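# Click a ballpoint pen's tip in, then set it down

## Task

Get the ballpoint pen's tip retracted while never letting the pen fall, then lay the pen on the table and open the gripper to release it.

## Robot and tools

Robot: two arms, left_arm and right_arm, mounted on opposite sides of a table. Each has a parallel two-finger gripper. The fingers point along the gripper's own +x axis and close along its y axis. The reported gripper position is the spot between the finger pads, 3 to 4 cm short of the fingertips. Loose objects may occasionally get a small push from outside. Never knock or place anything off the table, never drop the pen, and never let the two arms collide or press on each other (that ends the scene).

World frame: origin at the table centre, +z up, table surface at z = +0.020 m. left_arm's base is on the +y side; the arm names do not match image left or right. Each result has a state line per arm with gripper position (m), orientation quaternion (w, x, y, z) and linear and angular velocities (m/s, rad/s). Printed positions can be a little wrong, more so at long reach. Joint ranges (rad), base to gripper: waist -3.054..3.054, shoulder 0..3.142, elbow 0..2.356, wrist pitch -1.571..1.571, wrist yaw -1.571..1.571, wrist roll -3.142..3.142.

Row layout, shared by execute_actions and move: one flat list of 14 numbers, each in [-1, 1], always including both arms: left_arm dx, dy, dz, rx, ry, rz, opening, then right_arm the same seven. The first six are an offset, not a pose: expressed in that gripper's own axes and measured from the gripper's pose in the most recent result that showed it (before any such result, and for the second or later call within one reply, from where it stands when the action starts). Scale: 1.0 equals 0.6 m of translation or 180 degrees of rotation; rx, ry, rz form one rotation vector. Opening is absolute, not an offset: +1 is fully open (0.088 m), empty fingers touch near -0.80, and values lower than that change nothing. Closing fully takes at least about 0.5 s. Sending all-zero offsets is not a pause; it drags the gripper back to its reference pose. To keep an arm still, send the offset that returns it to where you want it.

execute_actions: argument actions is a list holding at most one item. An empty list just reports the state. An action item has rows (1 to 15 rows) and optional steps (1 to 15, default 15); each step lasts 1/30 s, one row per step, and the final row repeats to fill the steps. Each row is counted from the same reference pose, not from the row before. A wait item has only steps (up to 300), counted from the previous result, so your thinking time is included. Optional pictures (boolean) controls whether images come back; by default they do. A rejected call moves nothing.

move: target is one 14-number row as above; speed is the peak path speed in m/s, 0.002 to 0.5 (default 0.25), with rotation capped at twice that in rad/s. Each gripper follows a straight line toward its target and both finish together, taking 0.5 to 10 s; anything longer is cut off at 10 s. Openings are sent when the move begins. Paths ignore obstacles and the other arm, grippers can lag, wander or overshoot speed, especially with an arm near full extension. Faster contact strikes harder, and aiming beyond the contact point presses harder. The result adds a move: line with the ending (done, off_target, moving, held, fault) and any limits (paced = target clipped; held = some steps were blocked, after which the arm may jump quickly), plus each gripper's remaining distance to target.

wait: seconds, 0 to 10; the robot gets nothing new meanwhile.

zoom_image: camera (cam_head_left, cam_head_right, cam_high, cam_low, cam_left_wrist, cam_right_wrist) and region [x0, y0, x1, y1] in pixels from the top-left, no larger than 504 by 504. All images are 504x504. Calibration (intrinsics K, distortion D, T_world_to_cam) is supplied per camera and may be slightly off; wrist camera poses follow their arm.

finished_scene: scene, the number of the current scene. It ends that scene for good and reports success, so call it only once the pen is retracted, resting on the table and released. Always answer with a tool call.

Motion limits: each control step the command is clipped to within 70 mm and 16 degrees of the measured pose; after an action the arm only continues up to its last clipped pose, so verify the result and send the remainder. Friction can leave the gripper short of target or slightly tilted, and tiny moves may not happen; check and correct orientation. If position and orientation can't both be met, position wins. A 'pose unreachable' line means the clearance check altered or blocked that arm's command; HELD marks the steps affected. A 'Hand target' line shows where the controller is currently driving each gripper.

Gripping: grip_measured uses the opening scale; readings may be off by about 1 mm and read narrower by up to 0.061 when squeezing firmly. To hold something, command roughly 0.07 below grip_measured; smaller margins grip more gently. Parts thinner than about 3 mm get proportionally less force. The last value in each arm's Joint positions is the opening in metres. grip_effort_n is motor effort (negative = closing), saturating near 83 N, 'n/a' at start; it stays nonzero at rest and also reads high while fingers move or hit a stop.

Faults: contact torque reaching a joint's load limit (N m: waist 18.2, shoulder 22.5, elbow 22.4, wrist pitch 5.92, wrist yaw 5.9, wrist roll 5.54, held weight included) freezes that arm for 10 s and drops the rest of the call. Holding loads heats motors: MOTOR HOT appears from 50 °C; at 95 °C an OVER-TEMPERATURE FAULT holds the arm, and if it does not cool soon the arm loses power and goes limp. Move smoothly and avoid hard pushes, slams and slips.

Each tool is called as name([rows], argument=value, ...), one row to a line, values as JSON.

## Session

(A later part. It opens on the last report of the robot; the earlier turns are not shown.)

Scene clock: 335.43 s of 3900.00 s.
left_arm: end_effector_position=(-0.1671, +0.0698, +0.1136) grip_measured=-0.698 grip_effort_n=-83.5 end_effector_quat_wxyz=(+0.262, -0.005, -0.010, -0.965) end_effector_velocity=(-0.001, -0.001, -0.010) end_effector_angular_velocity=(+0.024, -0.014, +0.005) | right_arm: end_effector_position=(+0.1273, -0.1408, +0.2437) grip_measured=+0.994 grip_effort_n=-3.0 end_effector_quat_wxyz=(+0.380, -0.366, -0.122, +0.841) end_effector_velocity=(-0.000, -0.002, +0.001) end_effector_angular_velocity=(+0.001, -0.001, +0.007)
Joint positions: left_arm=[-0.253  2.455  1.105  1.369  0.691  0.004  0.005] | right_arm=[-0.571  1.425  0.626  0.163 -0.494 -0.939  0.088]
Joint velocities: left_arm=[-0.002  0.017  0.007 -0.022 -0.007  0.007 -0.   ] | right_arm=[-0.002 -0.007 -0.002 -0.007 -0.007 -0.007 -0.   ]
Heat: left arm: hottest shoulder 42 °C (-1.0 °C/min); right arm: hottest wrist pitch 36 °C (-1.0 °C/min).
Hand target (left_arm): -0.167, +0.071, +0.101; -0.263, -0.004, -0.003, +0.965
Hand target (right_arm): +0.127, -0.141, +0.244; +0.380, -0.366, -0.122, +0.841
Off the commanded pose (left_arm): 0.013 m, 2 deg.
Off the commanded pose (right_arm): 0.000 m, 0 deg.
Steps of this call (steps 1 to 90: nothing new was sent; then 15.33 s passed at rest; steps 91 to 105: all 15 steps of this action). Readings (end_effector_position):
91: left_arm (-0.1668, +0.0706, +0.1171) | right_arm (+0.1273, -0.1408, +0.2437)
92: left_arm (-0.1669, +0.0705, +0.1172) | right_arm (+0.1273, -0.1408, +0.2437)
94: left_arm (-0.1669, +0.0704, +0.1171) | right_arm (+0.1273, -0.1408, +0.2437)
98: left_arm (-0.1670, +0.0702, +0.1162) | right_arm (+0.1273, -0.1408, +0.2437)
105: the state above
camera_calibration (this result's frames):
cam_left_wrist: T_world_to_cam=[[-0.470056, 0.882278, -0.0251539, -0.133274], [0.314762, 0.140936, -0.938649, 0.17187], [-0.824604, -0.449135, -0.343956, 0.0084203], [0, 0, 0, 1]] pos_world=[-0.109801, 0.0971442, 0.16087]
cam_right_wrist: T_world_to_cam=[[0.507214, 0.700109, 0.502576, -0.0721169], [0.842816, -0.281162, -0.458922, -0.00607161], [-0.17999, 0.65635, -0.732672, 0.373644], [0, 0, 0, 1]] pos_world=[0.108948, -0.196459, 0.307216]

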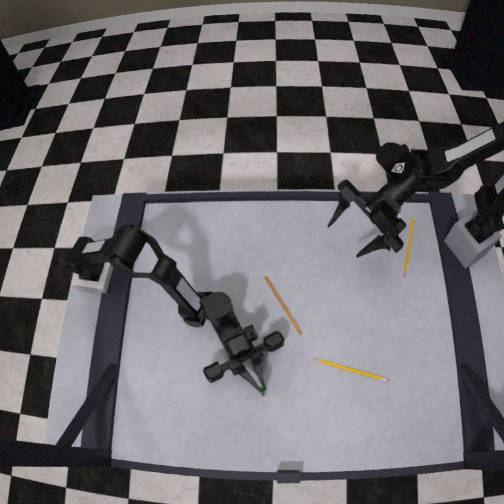

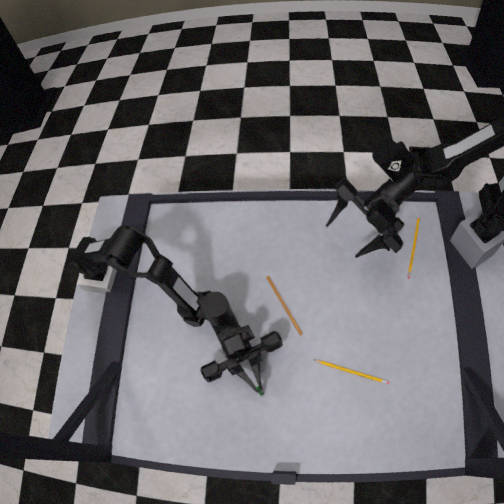

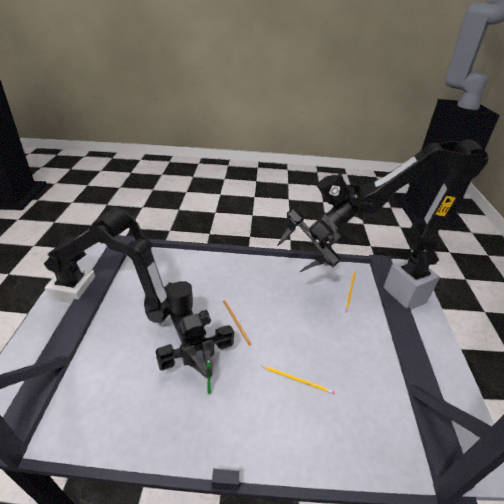

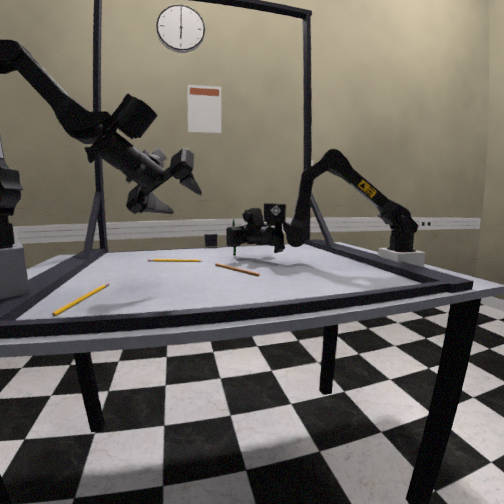

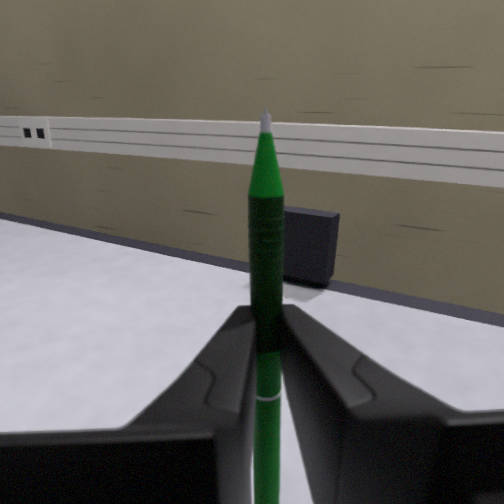

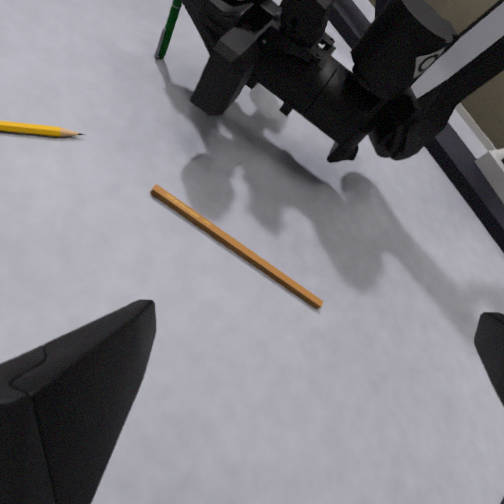

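execute_actions(actions=[])

zoom_image(camera="cam_left_wrist", region=[235, 90, 300, 155])

Scene clock: 338.87 s of 3900.00 s.
left_arm: end_effector_position=(-0.1672, +0.0697, +0.1130) grip_measured=-0.698 grip_effort_n=-83.5 end_effector_quat_wxyz=(+0.262, -0.004, -0.009, -0.965) end_effector_velocity=(-0.000, +0.000, +0.002) end_effector_angular_velocity=(-0.001, +0.006, +0.005) | right_arm: end_effector_position=(+0.1273, -0.1408, +0.2437) grip_measured=+0.994 grip_effort_n=-3.0 end_effector_quat_wxyz=(+0.380, -0.366, -0.122, +0.841) end_effector_velocity=(-0.000, -0.002, -0.003) end_effector_angular_velocity=(-0.009, -0.000, +0.007)
Joint positions: left_arm=[-0.253  2.456  1.106  1.368  0.691  0.004  0.005] | right_arm=[-0.571  1.425  0.626  0.163 -0.494 -0.939  0.088]
Joint velocities: left_arm=[-0.002 -0.002 -0.002  0.007 -0.007 -0.007 -0.   ] | right_arm=[-0.002  0.002 -0.002 -0.007 -0.007 -0.007  0.   ]
Heat: left arm: hottest shoulder 42 °C (-2.0 °C/min); right arm: hottest wrist pitch 36 °C (-1.0 °C/min).
Hand target (left_arm): -0.167, +0.071, +0.101; -0.263, -0.004, -0.003, +0.965
Hand target (right_arm): +0.127, -0.141, +0.244; +0.380, -0.366, -0.122, +0.841
Off the commanded pose (left_arm): 0.012 m, 2 deg.
Off the commanded pose (right_arm): 0.000 m, 0 deg.
Steps of this call (steps 1 to 90: nothing new was sent; then 0.43 s passed at rest). Readings (end_effector_position):
1: left_arm (-0.1671, +0.0698, +0.1132) | right_arm (+0.1273, -0.1408, +0.2437)
2: left_arm (-0.1671, +0.0698, +0.1130) | right_arm (+0.1273, -0.1408, +0.2437)
4: left_arm (-0.1672, +0.0697, +0.1130) | right_arm (+0.1273, -0.1408, +0.2437)
8: left_arm (-0.1672, +0.0697, +0.1130) | right_arm (+0.1273, -0.1408, +0.2437)
90: the state above
camera_calibration (this result's frames):
cam_left_wrist: T_world_to_cam=[[-0.47004, 0.882322, -0.0238787, -0.13336], [0.315374, 0.142619, -0.938189, 0.171242], [-0.82438, -0.448517, -0.345298, 0.0082722], [0, 0, 0, 1]] pos_world=[-0.10987, 0.0969545, 0.160329]
cam_right_wrist: T_world_to_cam=[[0.507214, 0.700109, 0.502576, -0.0721169], [0.842816, -0.281162, -0.458922, -0.00607161], [-0.17999, 0.65635, -0.732672, 0.373644], [0, 0, 0, 1]] pos_world=[0.108948, -0.196459, 0.307216]

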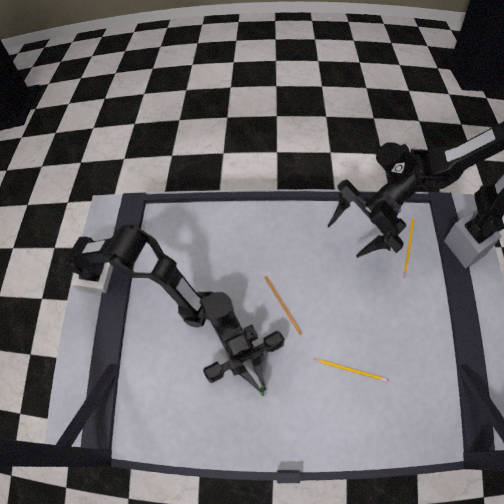

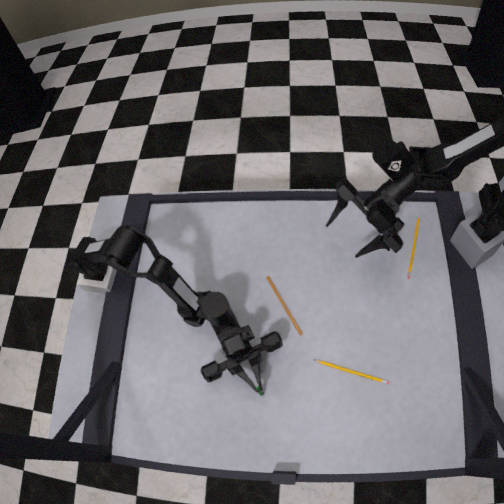

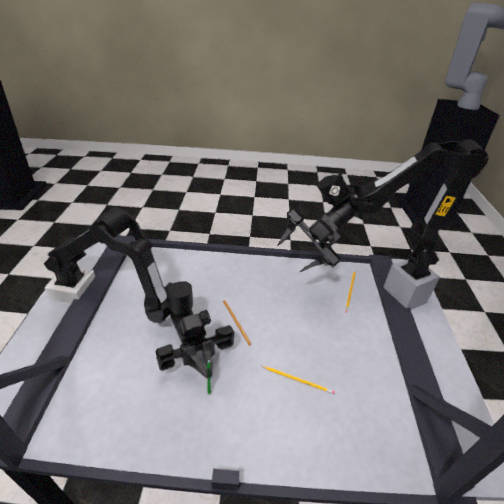

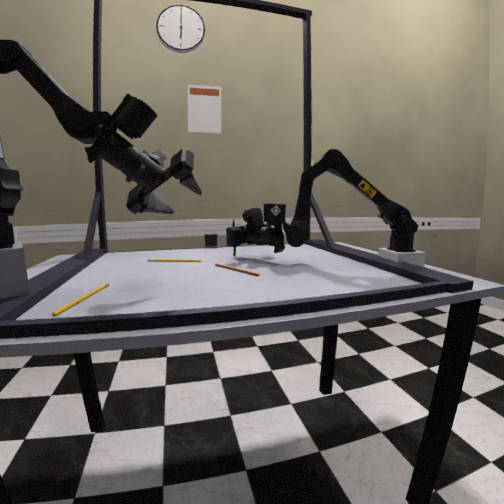

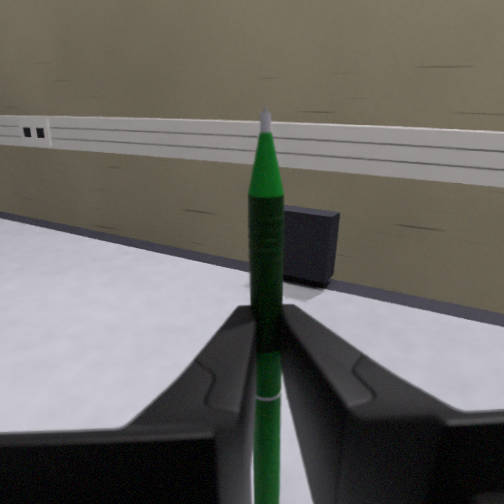

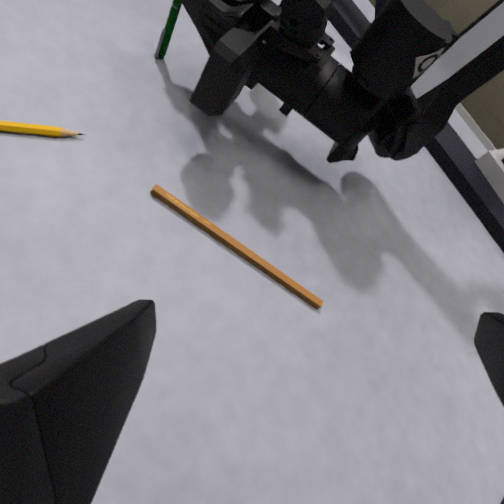

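Region (235, 90, 300, 155) of cam_left_wrist's 504x504 image, scaled by 7.754, with more detail than that image has.

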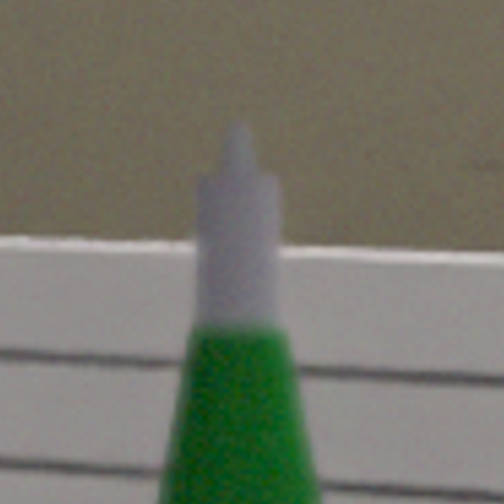

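execute_actions([
  {"rows": [[0,0,-0.0215,-0.0062,0.0075,0,-0.77,0,0,0,0,0,0,1],[0,0,-0.023,-0.0067,0.008,0,-0.77,0,0,0,0,0,0,1],[0,0,-0.0245,-0.0071,0.0086,0,-0.77,0,0,0,0,0,0,1],[0,0,-0.026,-0.0076,0.0092,0,-0.77,0,0,0,0,0,0,1],[0,0,-0.027,-0.008,0.0096,0,-0.77,0,0,0,0,0,0,1],[0,0,-0.027,-0.008,0.0096,0,-0.77,0,0,0,0,0,0,1],[0,0,-0.027,-0.008,0.0096,0,-0.77,0,0,0,0,0,0,1],[0,0,-0.024,-0.007,0.0085,0,-0.77,0,0,0,0,0,0,1],[0,0,-0.02,-0.006,0.007,0,-0.77,0,0,0,0,0,0,1],[0,0,-0.015,-0.0045,0.0053,0,-0.77,0,0,0,0,0,0,1],[0,0,-0.01,-0.003,0.0035,0,-0.77,0,0,0,0,0,0,1],[0,0,-0.005,-0.0015,0.0018,0,-0.77,0,0,0,0,0,0,1],[0,0,0.0,0,0,0,-0.77,0,0,0,0,0,0,1]], "steps": 13},
], pictures=false)

move(target=[0, 0, 0.07, 0, 0, 0, -0.77, 0, 0, 0, 0, 0, 0, 1.0], speed=0.12)

Scene clock: 365.30 s of 3900.00 s.
left_arm: end_effector_position=(-0.1677, +0.0687, +0.1125) grip_measured=-0.698 grip_effort_n=-83.5 end_effector_quat_wxyz=(+0.262, -0.004, -0.009, -0.965) end_effector_velocity=(-0.002, +0.002, +0.005) end_effector_angular_velocity=(-0.014, +0.011, -0.010) | right_arm: end_effector_position=(+0.1273, -0.1408, +0.2437) grip_measured=+0.994 grip_effort_n=-3.0 end_effector_quat_wxyz=(+0.380, -0.366, -0.122, +0.841) end_effector_velocity=(-0.002, -0.003, -0.000) end_effector_angular_velocity=(-0.004, +0.008, +0.019)
Joint positions: left_arm=[-0.253  2.46   1.112  1.365  0.692  0.004  0.005] | right_arm=[-0.571  1.425  0.626  0.163 -0.494 -0.939  0.088]
Joint velocities: left_arm=[-0.002 -0.002 -0.002  0.022  0.007 -0.007 -0.   ] | right_arm=[-0.002 -0.002 -0.002 -0.007 -0.022 -0.007 -0.   ]
Heat: left arm: hottest shoulder 41 °C (-2.0 °C/min); right arm: hottest wrist pitch 36 °C (-1.0 °C/min).
Hand target (left_arm): -0.167, +0.070, +0.113; -0.262, +0.004, +0.009, +0.965
Hand target (right_arm): +0.127, -0.141, +0.244; +0.380, -0.366, -0.122, +0.841
Off the commanded pose (left_arm): 0.001 m, 0 deg.
Off the commanded pose (right_arm): 0.000 m, 0 deg.
Steps of this call (steps 1 to 90: nothing new was sent; then 23.00 s passed at rest; steps 91 to 103: all 13 steps of this action). Readings (end_effector_position):
91: left_arm (-0.1672, +0.0696, +0.1129) | right_arm (+0.1273, -0.1408, +0.2437)
92: left_arm (-0.1673, +0.0694, +0.1129) | right_arm (+0.1273, -0.1408, +0.2437)
94: left_arm (-0.1675, +0.0691, +0.1122) | right_arm (+0.1273, -0.1408, +0.2437)
98: left_arm (-0.1677, +0.0687, +0.1121) | right_arm (+0.1273, -0.1408, +0.2437)
103: the state above

Scene clock: 366.30 s of 3900.00 s.
left_arm: end_effector_position=(-0.1681, +0.0677, +0.1554) grip_measured=-0.698 grip_effort_n=-83.5 end_effector_quat_wxyz=(+0.262, -0.007, -0.013, -0.965) end_effector_velocity=(+0.004, +0.004, -0.013) end_effector_angular_velocity=(+0.067, -0.006, +0.009) | right_arm: end_effector_position=(+0.1273, -0.1408, +0.2437) grip_measured=+0.994 grip_effort_n=-3.0 end_effector_quat_wxyz=(+0.380, -0.366, -0.122, +0.841) end_effector_velocity=(-0.002, -0.004, -0.003) end_effector_angular_velocity=(-0.018, +0.009, +0.019)
Joint positions: left_arm=[-0.253  2.324  1.094  1.258  0.692  0.004  0.005] | right_arm=[-0.571  1.425  0.626  0.163 -0.494 -0.939  0.088]
Joint velocities: left_arm=[ 0.002 -0.002 -0.032 -0.022 -0.007 -0.022  0.   ] | right_arm=[-0.002 -0.002 -0.002 -0.022 -0.022 -0.007 -0.   ]
Heat: left arm: hottest shoulder 41 °C (-2.0 °C/min); right arm: hottest wrist pitch 36 °C (-1.0 °C/min).
Hand target (left_arm): -0.167, +0.069, +0.156; -0.262, +0.006, +0.011, +0.965
Hand target (right_arm): +0.127, -0.141, +0.244; +0.380, -0.366, -0.122, +0.841
Off the commanded pose (left_arm): 0.002 m, 0 deg.
Off the commanded pose (right_arm): 0.000 m, 0 deg.
move: done
camera_calibration (this result's frames):
cam_left_wrist: T_world_to_cam=[[-0.468789, 0.882773, -0.030795, -0.129722], [0.312308, 0.133035, -0.94062, 0.212183], [-0.826257, -0.450569, -0.338063, 0.0199467], [0, 0, 0, 1]] pos_world=[-0.110597, 0.0952743, 0.202332]
cam_right_wrist: T_world_to_cam=[[0.507214, 0.700109, 0.502576, -0.0721169], [0.842816, -0.281162, -0.458922, -0.00607161], [-0.17999, 0.65635, -0.732672, 0.373644], [0, 0, 0, 1]] pos_world=[0.108948, -0.196459, 0.307216]

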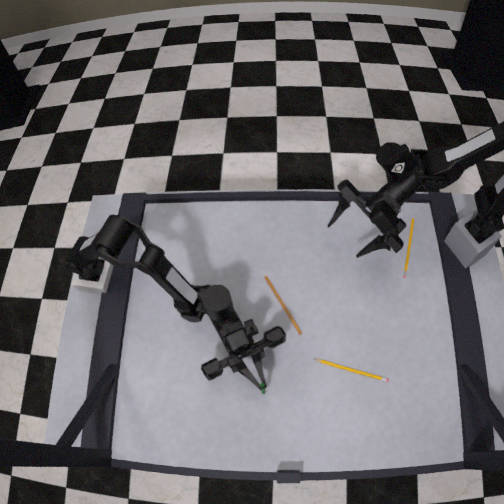

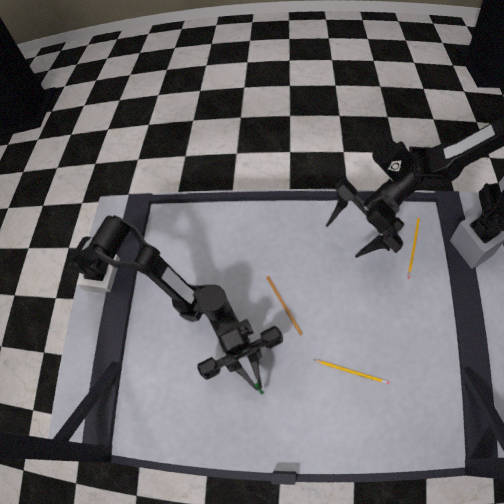

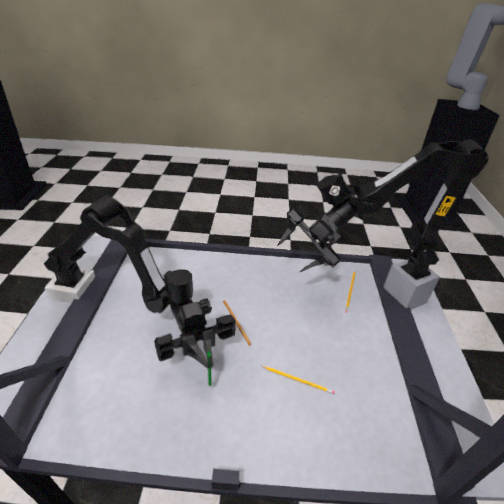

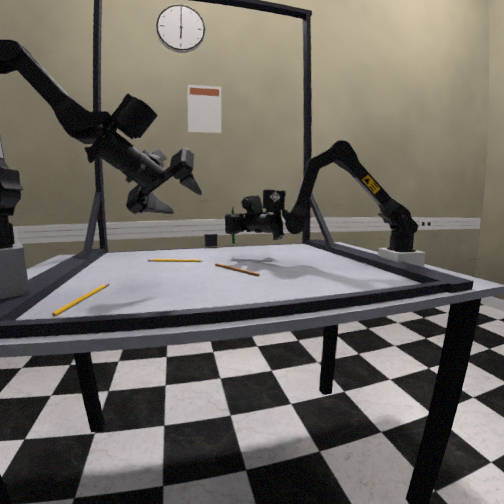

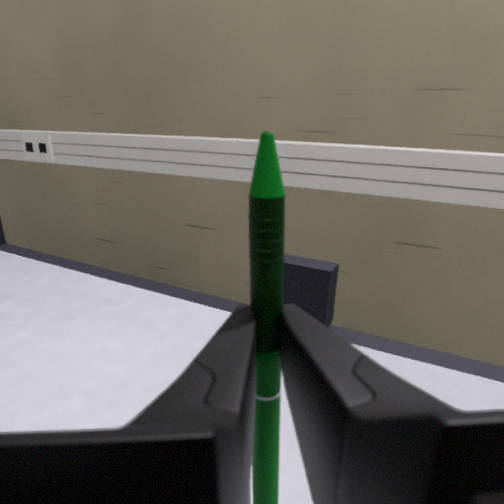

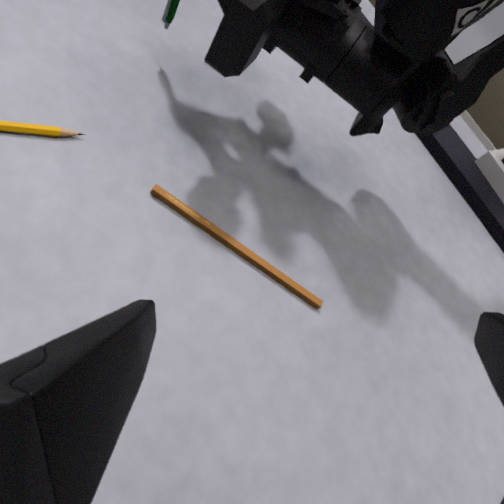

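move(target=[-0.1235, -0.1075, -0.0458, -0.0054, 0.5064, -0.0054, -0.77, 0, 0, 0, 0, 0, 0, 1.0], speed=0.45)

Scene clock: 383.27 s of 3900.00 s.
left_arm: end_effector_position=(-0.1361, +0.1620, +0.1297) grip_measured=-0.698 grip_effort_n=-83.5 end_effector_quat_wxyz=(+0.180, +0.679, +0.182, -0.688) end_effector_velocity=(+0.001, +0.002, +0.006) end_effector_angular_velocity=(+0.006, -0.013, +0.005) | right_arm: end_effector_position=(+0.1273, -0.1408, +0.2437) grip_measured=+0.994 grip_effort_n=-3.0 end_effector_quat_wxyz=(+0.380, -0.366, -0.122, +0.841) end_effector_velocity=(+0.002, +0.000, +0.000) end_effector_angular_velocity=(+0.001, -0.010, -0.005)
Joint positions: left_arm=[-0.477  2.232  1.877 -1.209  0.01   0.48   0.005] | right_arm=[-0.571  1.425  0.626  0.163 -0.494 -0.939  0.088]
Joint velocities: left_arm=[-0.002 -0.002  0.022 -0.037 -0.007 -0.007 -0.   ] | right_arm=[-0.002 -0.002  0.002 -0.007  0.007 -0.007 -0.   ]
Heat: left arm: hottest shoulder 45 °C (+3.0 °C/min); right arm: hottest wrist pitch 36 °C (+0.0 °C/min).
Hand target (left_arm): -0.137, +0.161, +0.126; +0.179, +0.682, +0.184, -0.684
Hand target (right_arm): +0.127, -0.141, +0.244; +0.380, -0.366, -0.122, +0.841
Off the commanded pose (left_arm): 0.005 m, 1 deg.
Off the commanded pose (right_arm): 0.000 m, 0 deg.
After step 90, 11.67 s passed at rest.
move: done
camera_calibration (this result's frames):
cam_left_wrist: T_world_to_cam=[[-0.486569, 0.87232, 0.0480374, -0.20973], [0.827173, 0.442298, 0.346636, 0.0185051], [0.281131, 0.208398, -0.936769, 0.201861], [0, 0, 0, 1]] pos_world=[-0.174104, 0.132699, 0.192758]
cam_right_wrist: T_world_to_cam=[[0.507214, 0.700109, 0.502576, -0.0721169], [0.842816, -0.281162, -0.458922, -0.00607161], [-0.17999, 0.65635, -0.732672, 0.373644], [0, 0, 0, 1]] pos_world=[0.108948, -0.196459, 0.307216]

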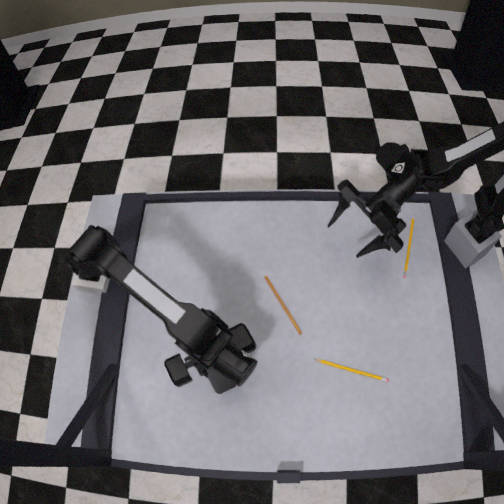

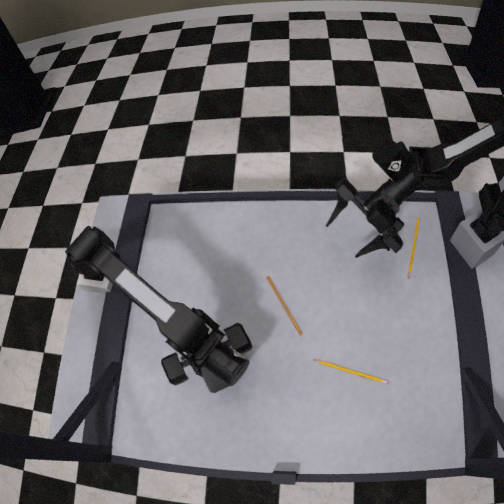

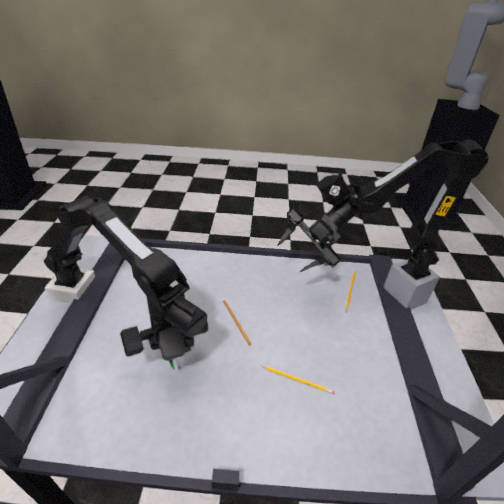

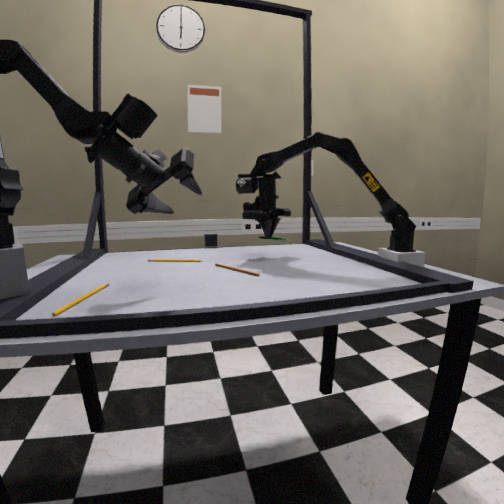

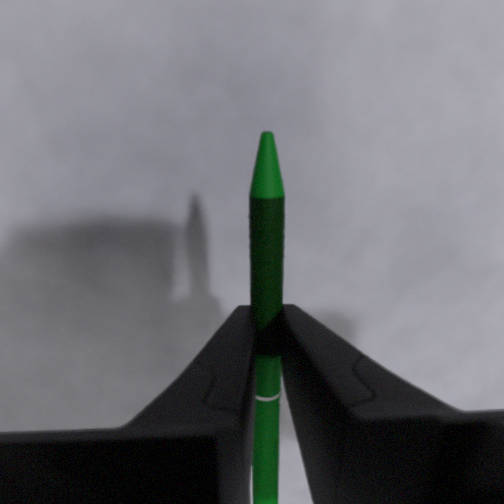

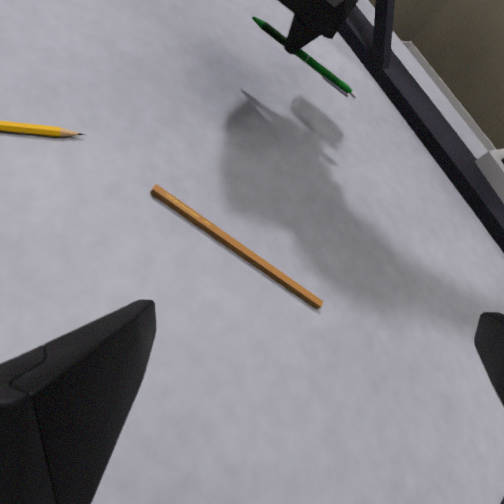

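move(target=[0.110, 0, -0.001, 0, 0.0037, 0.0019, -0.77, 0, 0, 0, 0, 0, 0, 1.0], speed=0.1)

zoom_image(camera="cam_right_wrist", region=[220, 30, 370, 170])

Scene clock: 392.57 s of 3900.00 s.
left_arm: end_effector_position=(-0.1379, +0.1592, +0.0707) grip_measured=-0.698 grip_effort_n=-83.5 end_effector_quat_wxyz=(+0.184, +0.679, +0.177, -0.689) end_effector_velocity=(-0.001, -0.001, +0.000) end_effector_angular_velocity=(-0.010, -0.002, -0.010) | right_arm: end_effector_position=(+0.1273, -0.1408, +0.2437) grip_measured=+0.994 grip_effort_n=-3.0 end_effector_quat_wxyz=(+0.380, -0.366, -0.122, +0.841) end_effector_velocity=(+0.002, -0.004, -0.006) end_effector_angular_velocity=(-0.030, +0.002, -0.012)
Joint positions: left_arm=[-0.48   2.29   1.734 -0.998  0.002  0.478  0.005] | right_arm=[-0.571  1.425  0.626  0.163 -0.494 -0.939  0.088]
Joint velocities: left_arm=[-0.002 -0.002 -0.002  0.007 -0.007  0.007 -0.   ] | right_arm=[-0.002 -0.002 -0.007 -0.022  0.007  0.007 -0.   ]
Heat: left arm: hottest shoulder 45 °C (+3.0 °C/min); right arm: hottest wrist pitch 36 °C (+0.0 °C/min).
Hand target (left_arm): -0.137, +0.162, +0.064; +0.181, +0.684, +0.181, -0.683
Hand target (right_arm): +0.127, -0.141, +0.244; +0.380, -0.366, -0.122, +0.841
Off the commanded pose (left_arm): 0.008 m, 1 deg.
Off the commanded pose (right_arm): 0.000 m, 0 deg.
After step 90, 5.23 s passed at rest.
move: done
camera_calibration (this result's frames):
cam_left_wrist: T_world_to_cam=[[-0.486031, 0.873193, 0.0361701, -0.204559], [0.827088, 0.446211, 0.341791, 0.0413219], [0.28231, 0.196037, -0.93908, 0.149953], [0, 0, 0, 1]] pos_world=[-0.175932, 0.130785, 0.134094]
cam_right_wrist: T_world_to_cam=[[0.507214, 0.700109, 0.502576, -0.0721169], [0.842816, -0.281162, -0.458922, -0.00607161], [-0.17999, 0.65635, -0.732672, 0.373644], [0, 0, 0, 1]] pos_world=[0.108948, -0.196459, 0.307216]

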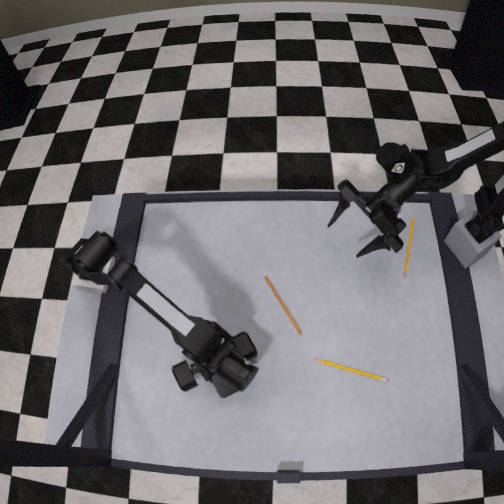

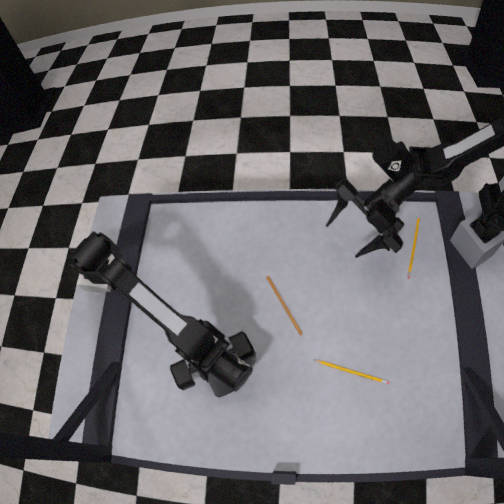

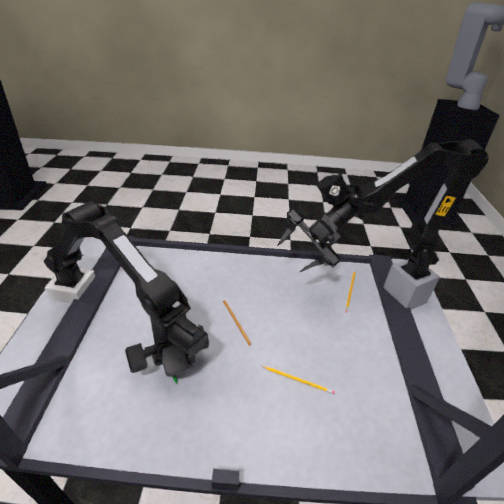

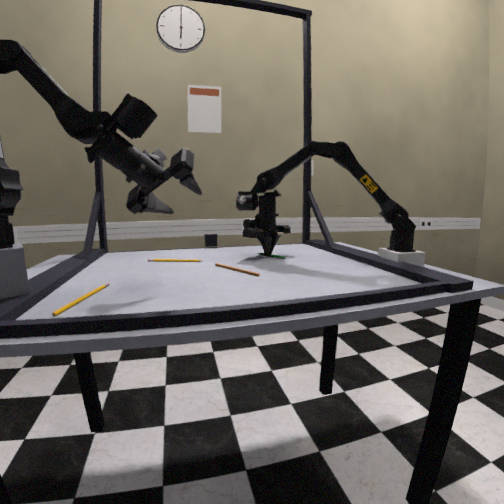

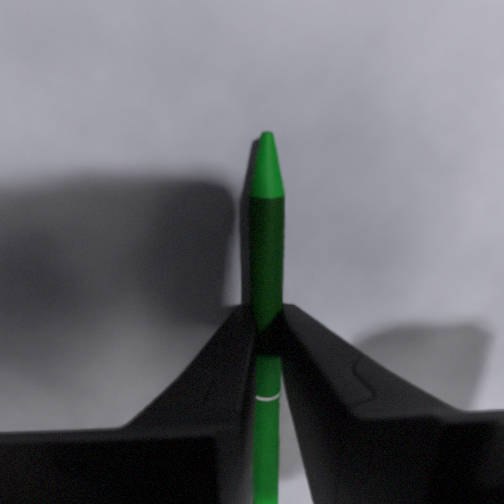

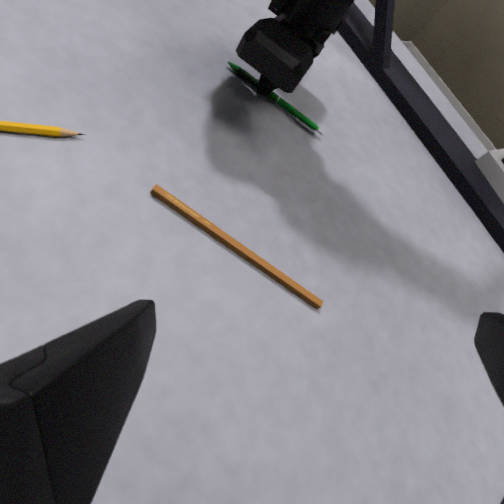

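Region (220, 30, 370, 170) of cam_right_wrist's 504x504 image, scaled by 3.360, with more detail than that image has; it fills the top 470 rows of this view, and the rest is white.

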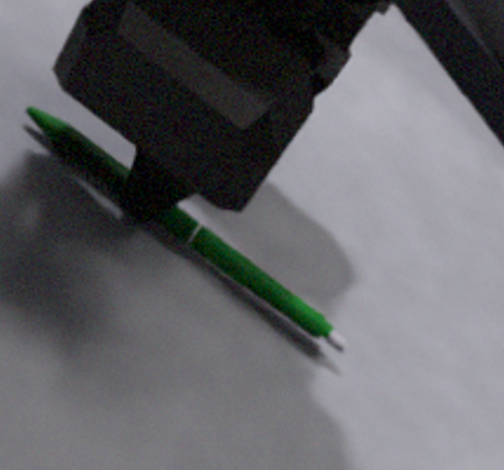

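execute_actions([
  {"rows": [[0.0125,-0.0033,-0.0037,0,0.005,-0.0018,-0.77,0,0,0,0,0,0,1],[0.0135,-0.0033,-0.0037,0,0.005,-0.0018,-0.77,0,0,0,0,0,0,1],[0.0145,-0.0033,-0.0037,0,0.005,-0.0018,-0.77,0,0,0,0,0,0,1],[0.0155,-0.0033,-0.0037,0,0.005,-0.0018,-0.77,0,0,0,0,0,0,1],[0.0163,-0.0033,-0.0037,0,0.005,-0.0018,-0.77,0,0,0,0,0,0,1],[0.017,-0.0033,-0.0037,0,0.005,-0.0018,-0.75,0,0,0,0,0,0,1],[0.017,-0.0033,-0.0037,0,0.005,-0.0018,-0.73,0,0,0,0,0,0,1],[0.017,-0.0033,-0.0037,0,0.005,-0.0018,-0.70,0,0,0,0,0,0,1],[0.017,-0.0033,-0.0037,0,0.005,-0.0018,-0.67,0,0,0,0,0,0,1],[0.017,-0.0033,-0.0037,0,0.005,-0.0018,-0.64,0,0,0,0,0,0,1],[0.016,-0.0033,-0.0037,0,0.005,-0.0018,-0.60,0,0,0,0,0,0,1],[0.014,-0.003,-0.003,0,0.004,-0.0015,-0.54,0,0,0,0,0,0,1],[0.011,-0.002,-0.002,0,0.003,-0.001,-0.46,0,0,0,0,0,0,1],[0.008,-0.001,-0.001,0,0.002,-0.0005,-0.38,0,0,0,0,0,0,1],[0.005,0,0,0,0.001,0,-0.30,0,0,0,0,0,0,1]], "steps": 15},
], pictures=false)

move(target=[-0.09, 0, 0, 0, 0, 0, 0.0, 0, 0, 0, 0, 0, 0, 1.0], speed=0.2)

Scene clock: 407.70 s of 3900.00 s.
left_arm: end_effector_position=(-0.1385, +0.1582, +0.0693) grip_measured=-0.467 grip_effort_n=10.9 end_effector_quat_wxyz=(+0.185, +0.677, +0.176, -0.690) end_effector_velocity=(+0.002, -0.001, +0.002) end_effector_angular_velocity=(-0.010, -0.019, +0.020) | right_arm: end_effector_position=(+0.1273, -0.1408, +0.2437) grip_measured=+0.994 grip_effort_n=-3.0 end_effector_quat_wxyz=(+0.380, -0.366, -0.122, +0.841) end_effector_velocity=(-0.000, -0.002, +0.001) end_effector_angular_velocity=(+0.001, -0.001, +0.007)
Joint positions: left_arm=[-0.48   2.292  1.732 -0.988  0.002  0.477  0.016] | right_arm=[-0.571  1.425  0.626  0.163 -0.494 -0.939  0.088]
Joint velocities: left_arm=[-0.002 -0.002  0.002 -0.007 -0.022 -0.022  0.096] | right_arm=[-0.002 -0.007 -0.002 -0.007 -0.007 -0.007 -0.   ]
Heat: left arm: hottest shoulder 46 °C (+5.0 °C/min); right arm: hottest wrist pitch 36 °C (+0.0 °C/min).
Hand target (left_arm): -0.138, +0.159, +0.068; +0.184, +0.680, +0.178, -0.687
Hand target (right_arm): +0.127, -0.141, +0.244; +0.380, -0.366, -0.122, +0.841
Off the commanded pose (left_arm): 0.002 m, 0 deg.
Off the commanded pose (right_arm): 0.000 m, 0 deg.
Steps of this call (steps 1 to 90: nothing new was sent; then 11.63 s passed at rest; steps 91 to 105: all 15 steps of this action). Readings (end_effector_position):
91: left_arm (-0.1379, +0.1591, +0.0707) | right_arm (+0.1273, -0.1408, +0.2437)
92: left_arm (-0.1381, +0.1589, +0.0708) | right_arm (+0.1273, -0.1408, +0.2437)
94: left_arm (-0.1384, +0.1585, +0.0707) | right_arm (+0.1273, -0.1408, +0.2437)
98: left_arm (-0.1386, +0.1581, +0.0700) | right_arm (+0.1273, -0.1408, +0.2437)
105: the state above

Scene clock: 409.00 s of 3900.00 s.
left_arm: end_effector_position=(-0.1369, +0.1607, +0.1206) grip_measured=-0.003 grip_effort_n=10.5 end_effector_quat_wxyz=(+0.184, +0.679, +0.178, -0.688) end_effector_velocity=(-0.002, +0.005, +0.003) end_effector_angular_velocity=(+0.014, -0.000, -0.000) | right_arm: end_effector_position=(+0.1273, -0.1408, +0.2437) grip_measured=+0.994 grip_effort_n=-3.0 end_effector_quat_wxyz=(+0.380, -0.366, -0.122, +0.841) end_effector_velocity=(-0.004, -0.002, +0.003) end_effector_angular_velocity=(+0.006, +0.008, +0.024)
Joint positions: left_arm=[-0.48   2.237  1.848 -1.168  0.002  0.477  0.039] | right_arm=[-0.571  1.425  0.626  0.163 -0.494 -0.939  0.088]
Joint velocities: left_arm=[-0.007 -0.002  0.007 -0.022  0.007 -0.007 -0.   ] | right_arm=[ 0.002 -0.007  0.002 -0.007 -0.022 -0.007  0.   ]
Heat: left arm: hottest shoulder 46 °C (+5.1 °C/min); right arm: hottest wrist pitch 36 °C (+0.0 °C/min).
Hand target (left_arm): -0.137, +0.160, +0.123; +0.185, +0.678, +0.177, -0.689
Hand target (right_arm): +0.127, -0.141, +0.244; +0.380, -0.366, -0.122, +0.841
Off the commanded pose (left_arm): 0.003 m, 0 deg.
Off the commanded pose (right_arm): 0.000 m, 0 deg.
move: done
camera_calibration (this result's frames):
cam_left_wrist: T_world_to_cam=[[-0.486417, 0.872925, 0.0374235, -0.207348], [0.826421, 0.445757, 0.34399, 0.02254], [0.283596, 0.19825, -0.938227, 0.195939], [0, 0, 0, 1]] pos_world=[-0.175053, 0.132107, 0.183842]
cam_right_wrist: T_world_to_cam=[[0.507214, 0.700109, 0.502576, -0.0721169], [0.842816, -0.281162, -0.458922, -0.00607161], [-0.17999, 0.65635, -0.732672, 0.373644], [0, 0, 0, 1]] pos_world=[0.108948, -0.196459, 0.307216]

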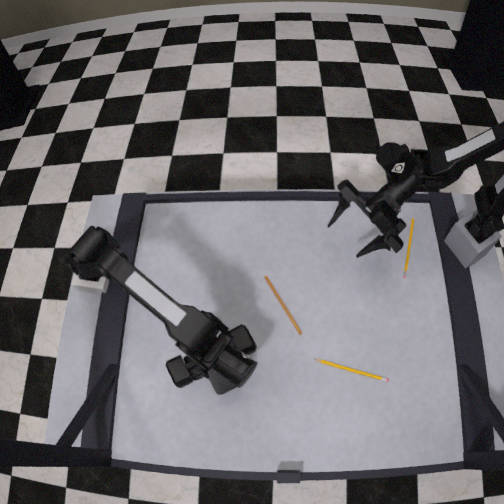

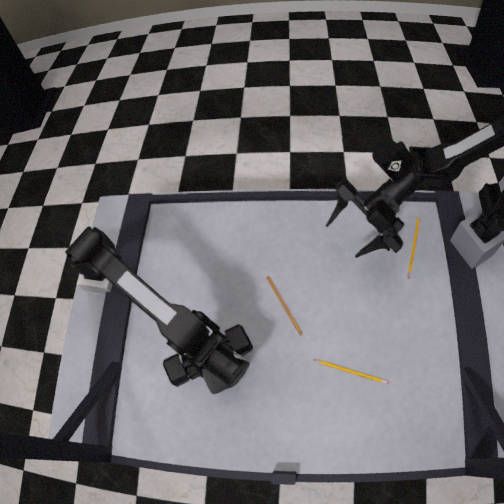

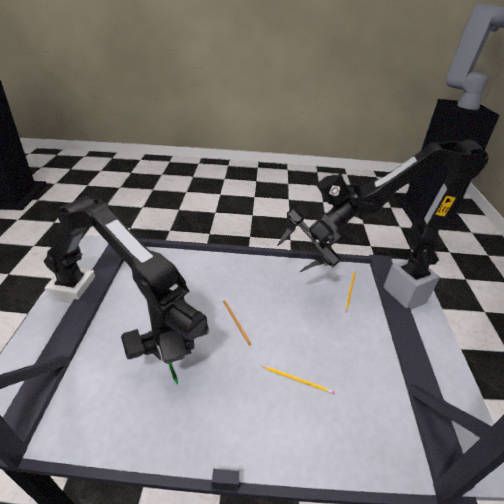

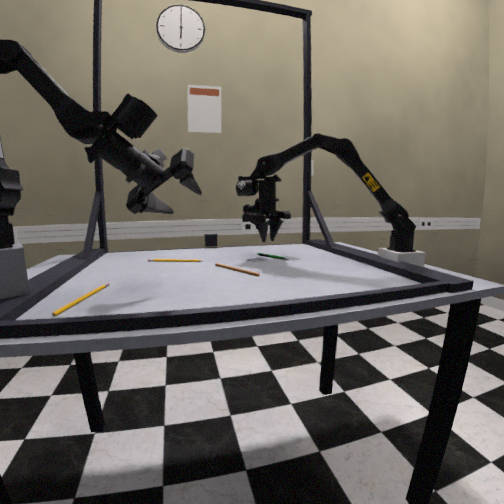

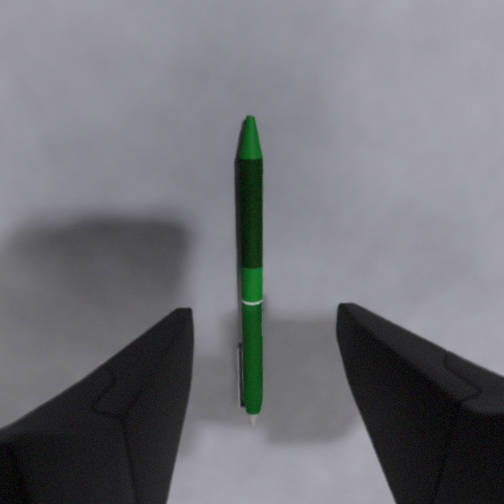

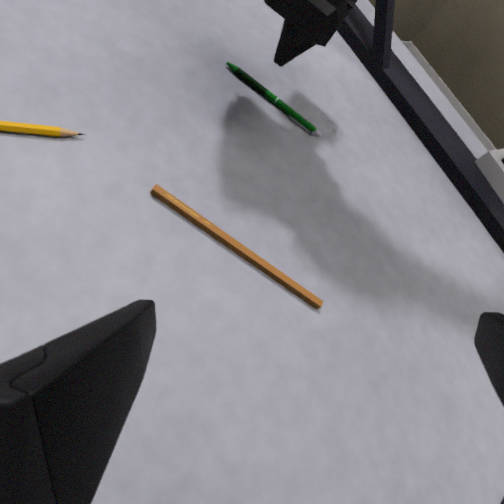

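zoom_image(camera="cam_left_wrist", region=[215, 95, 285, 165])

Region (215, 95, 285, 165) of cam_left_wrist's 504x504 image, scaled by 7.200, with more detail than that image has.

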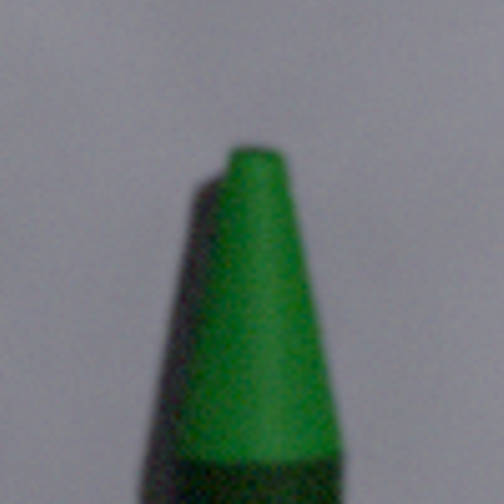

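The tip is retracted, and the pen is lying on the table with the gripper clear of it.

finished_scene(scene=1)

The scene is finished: the task was done.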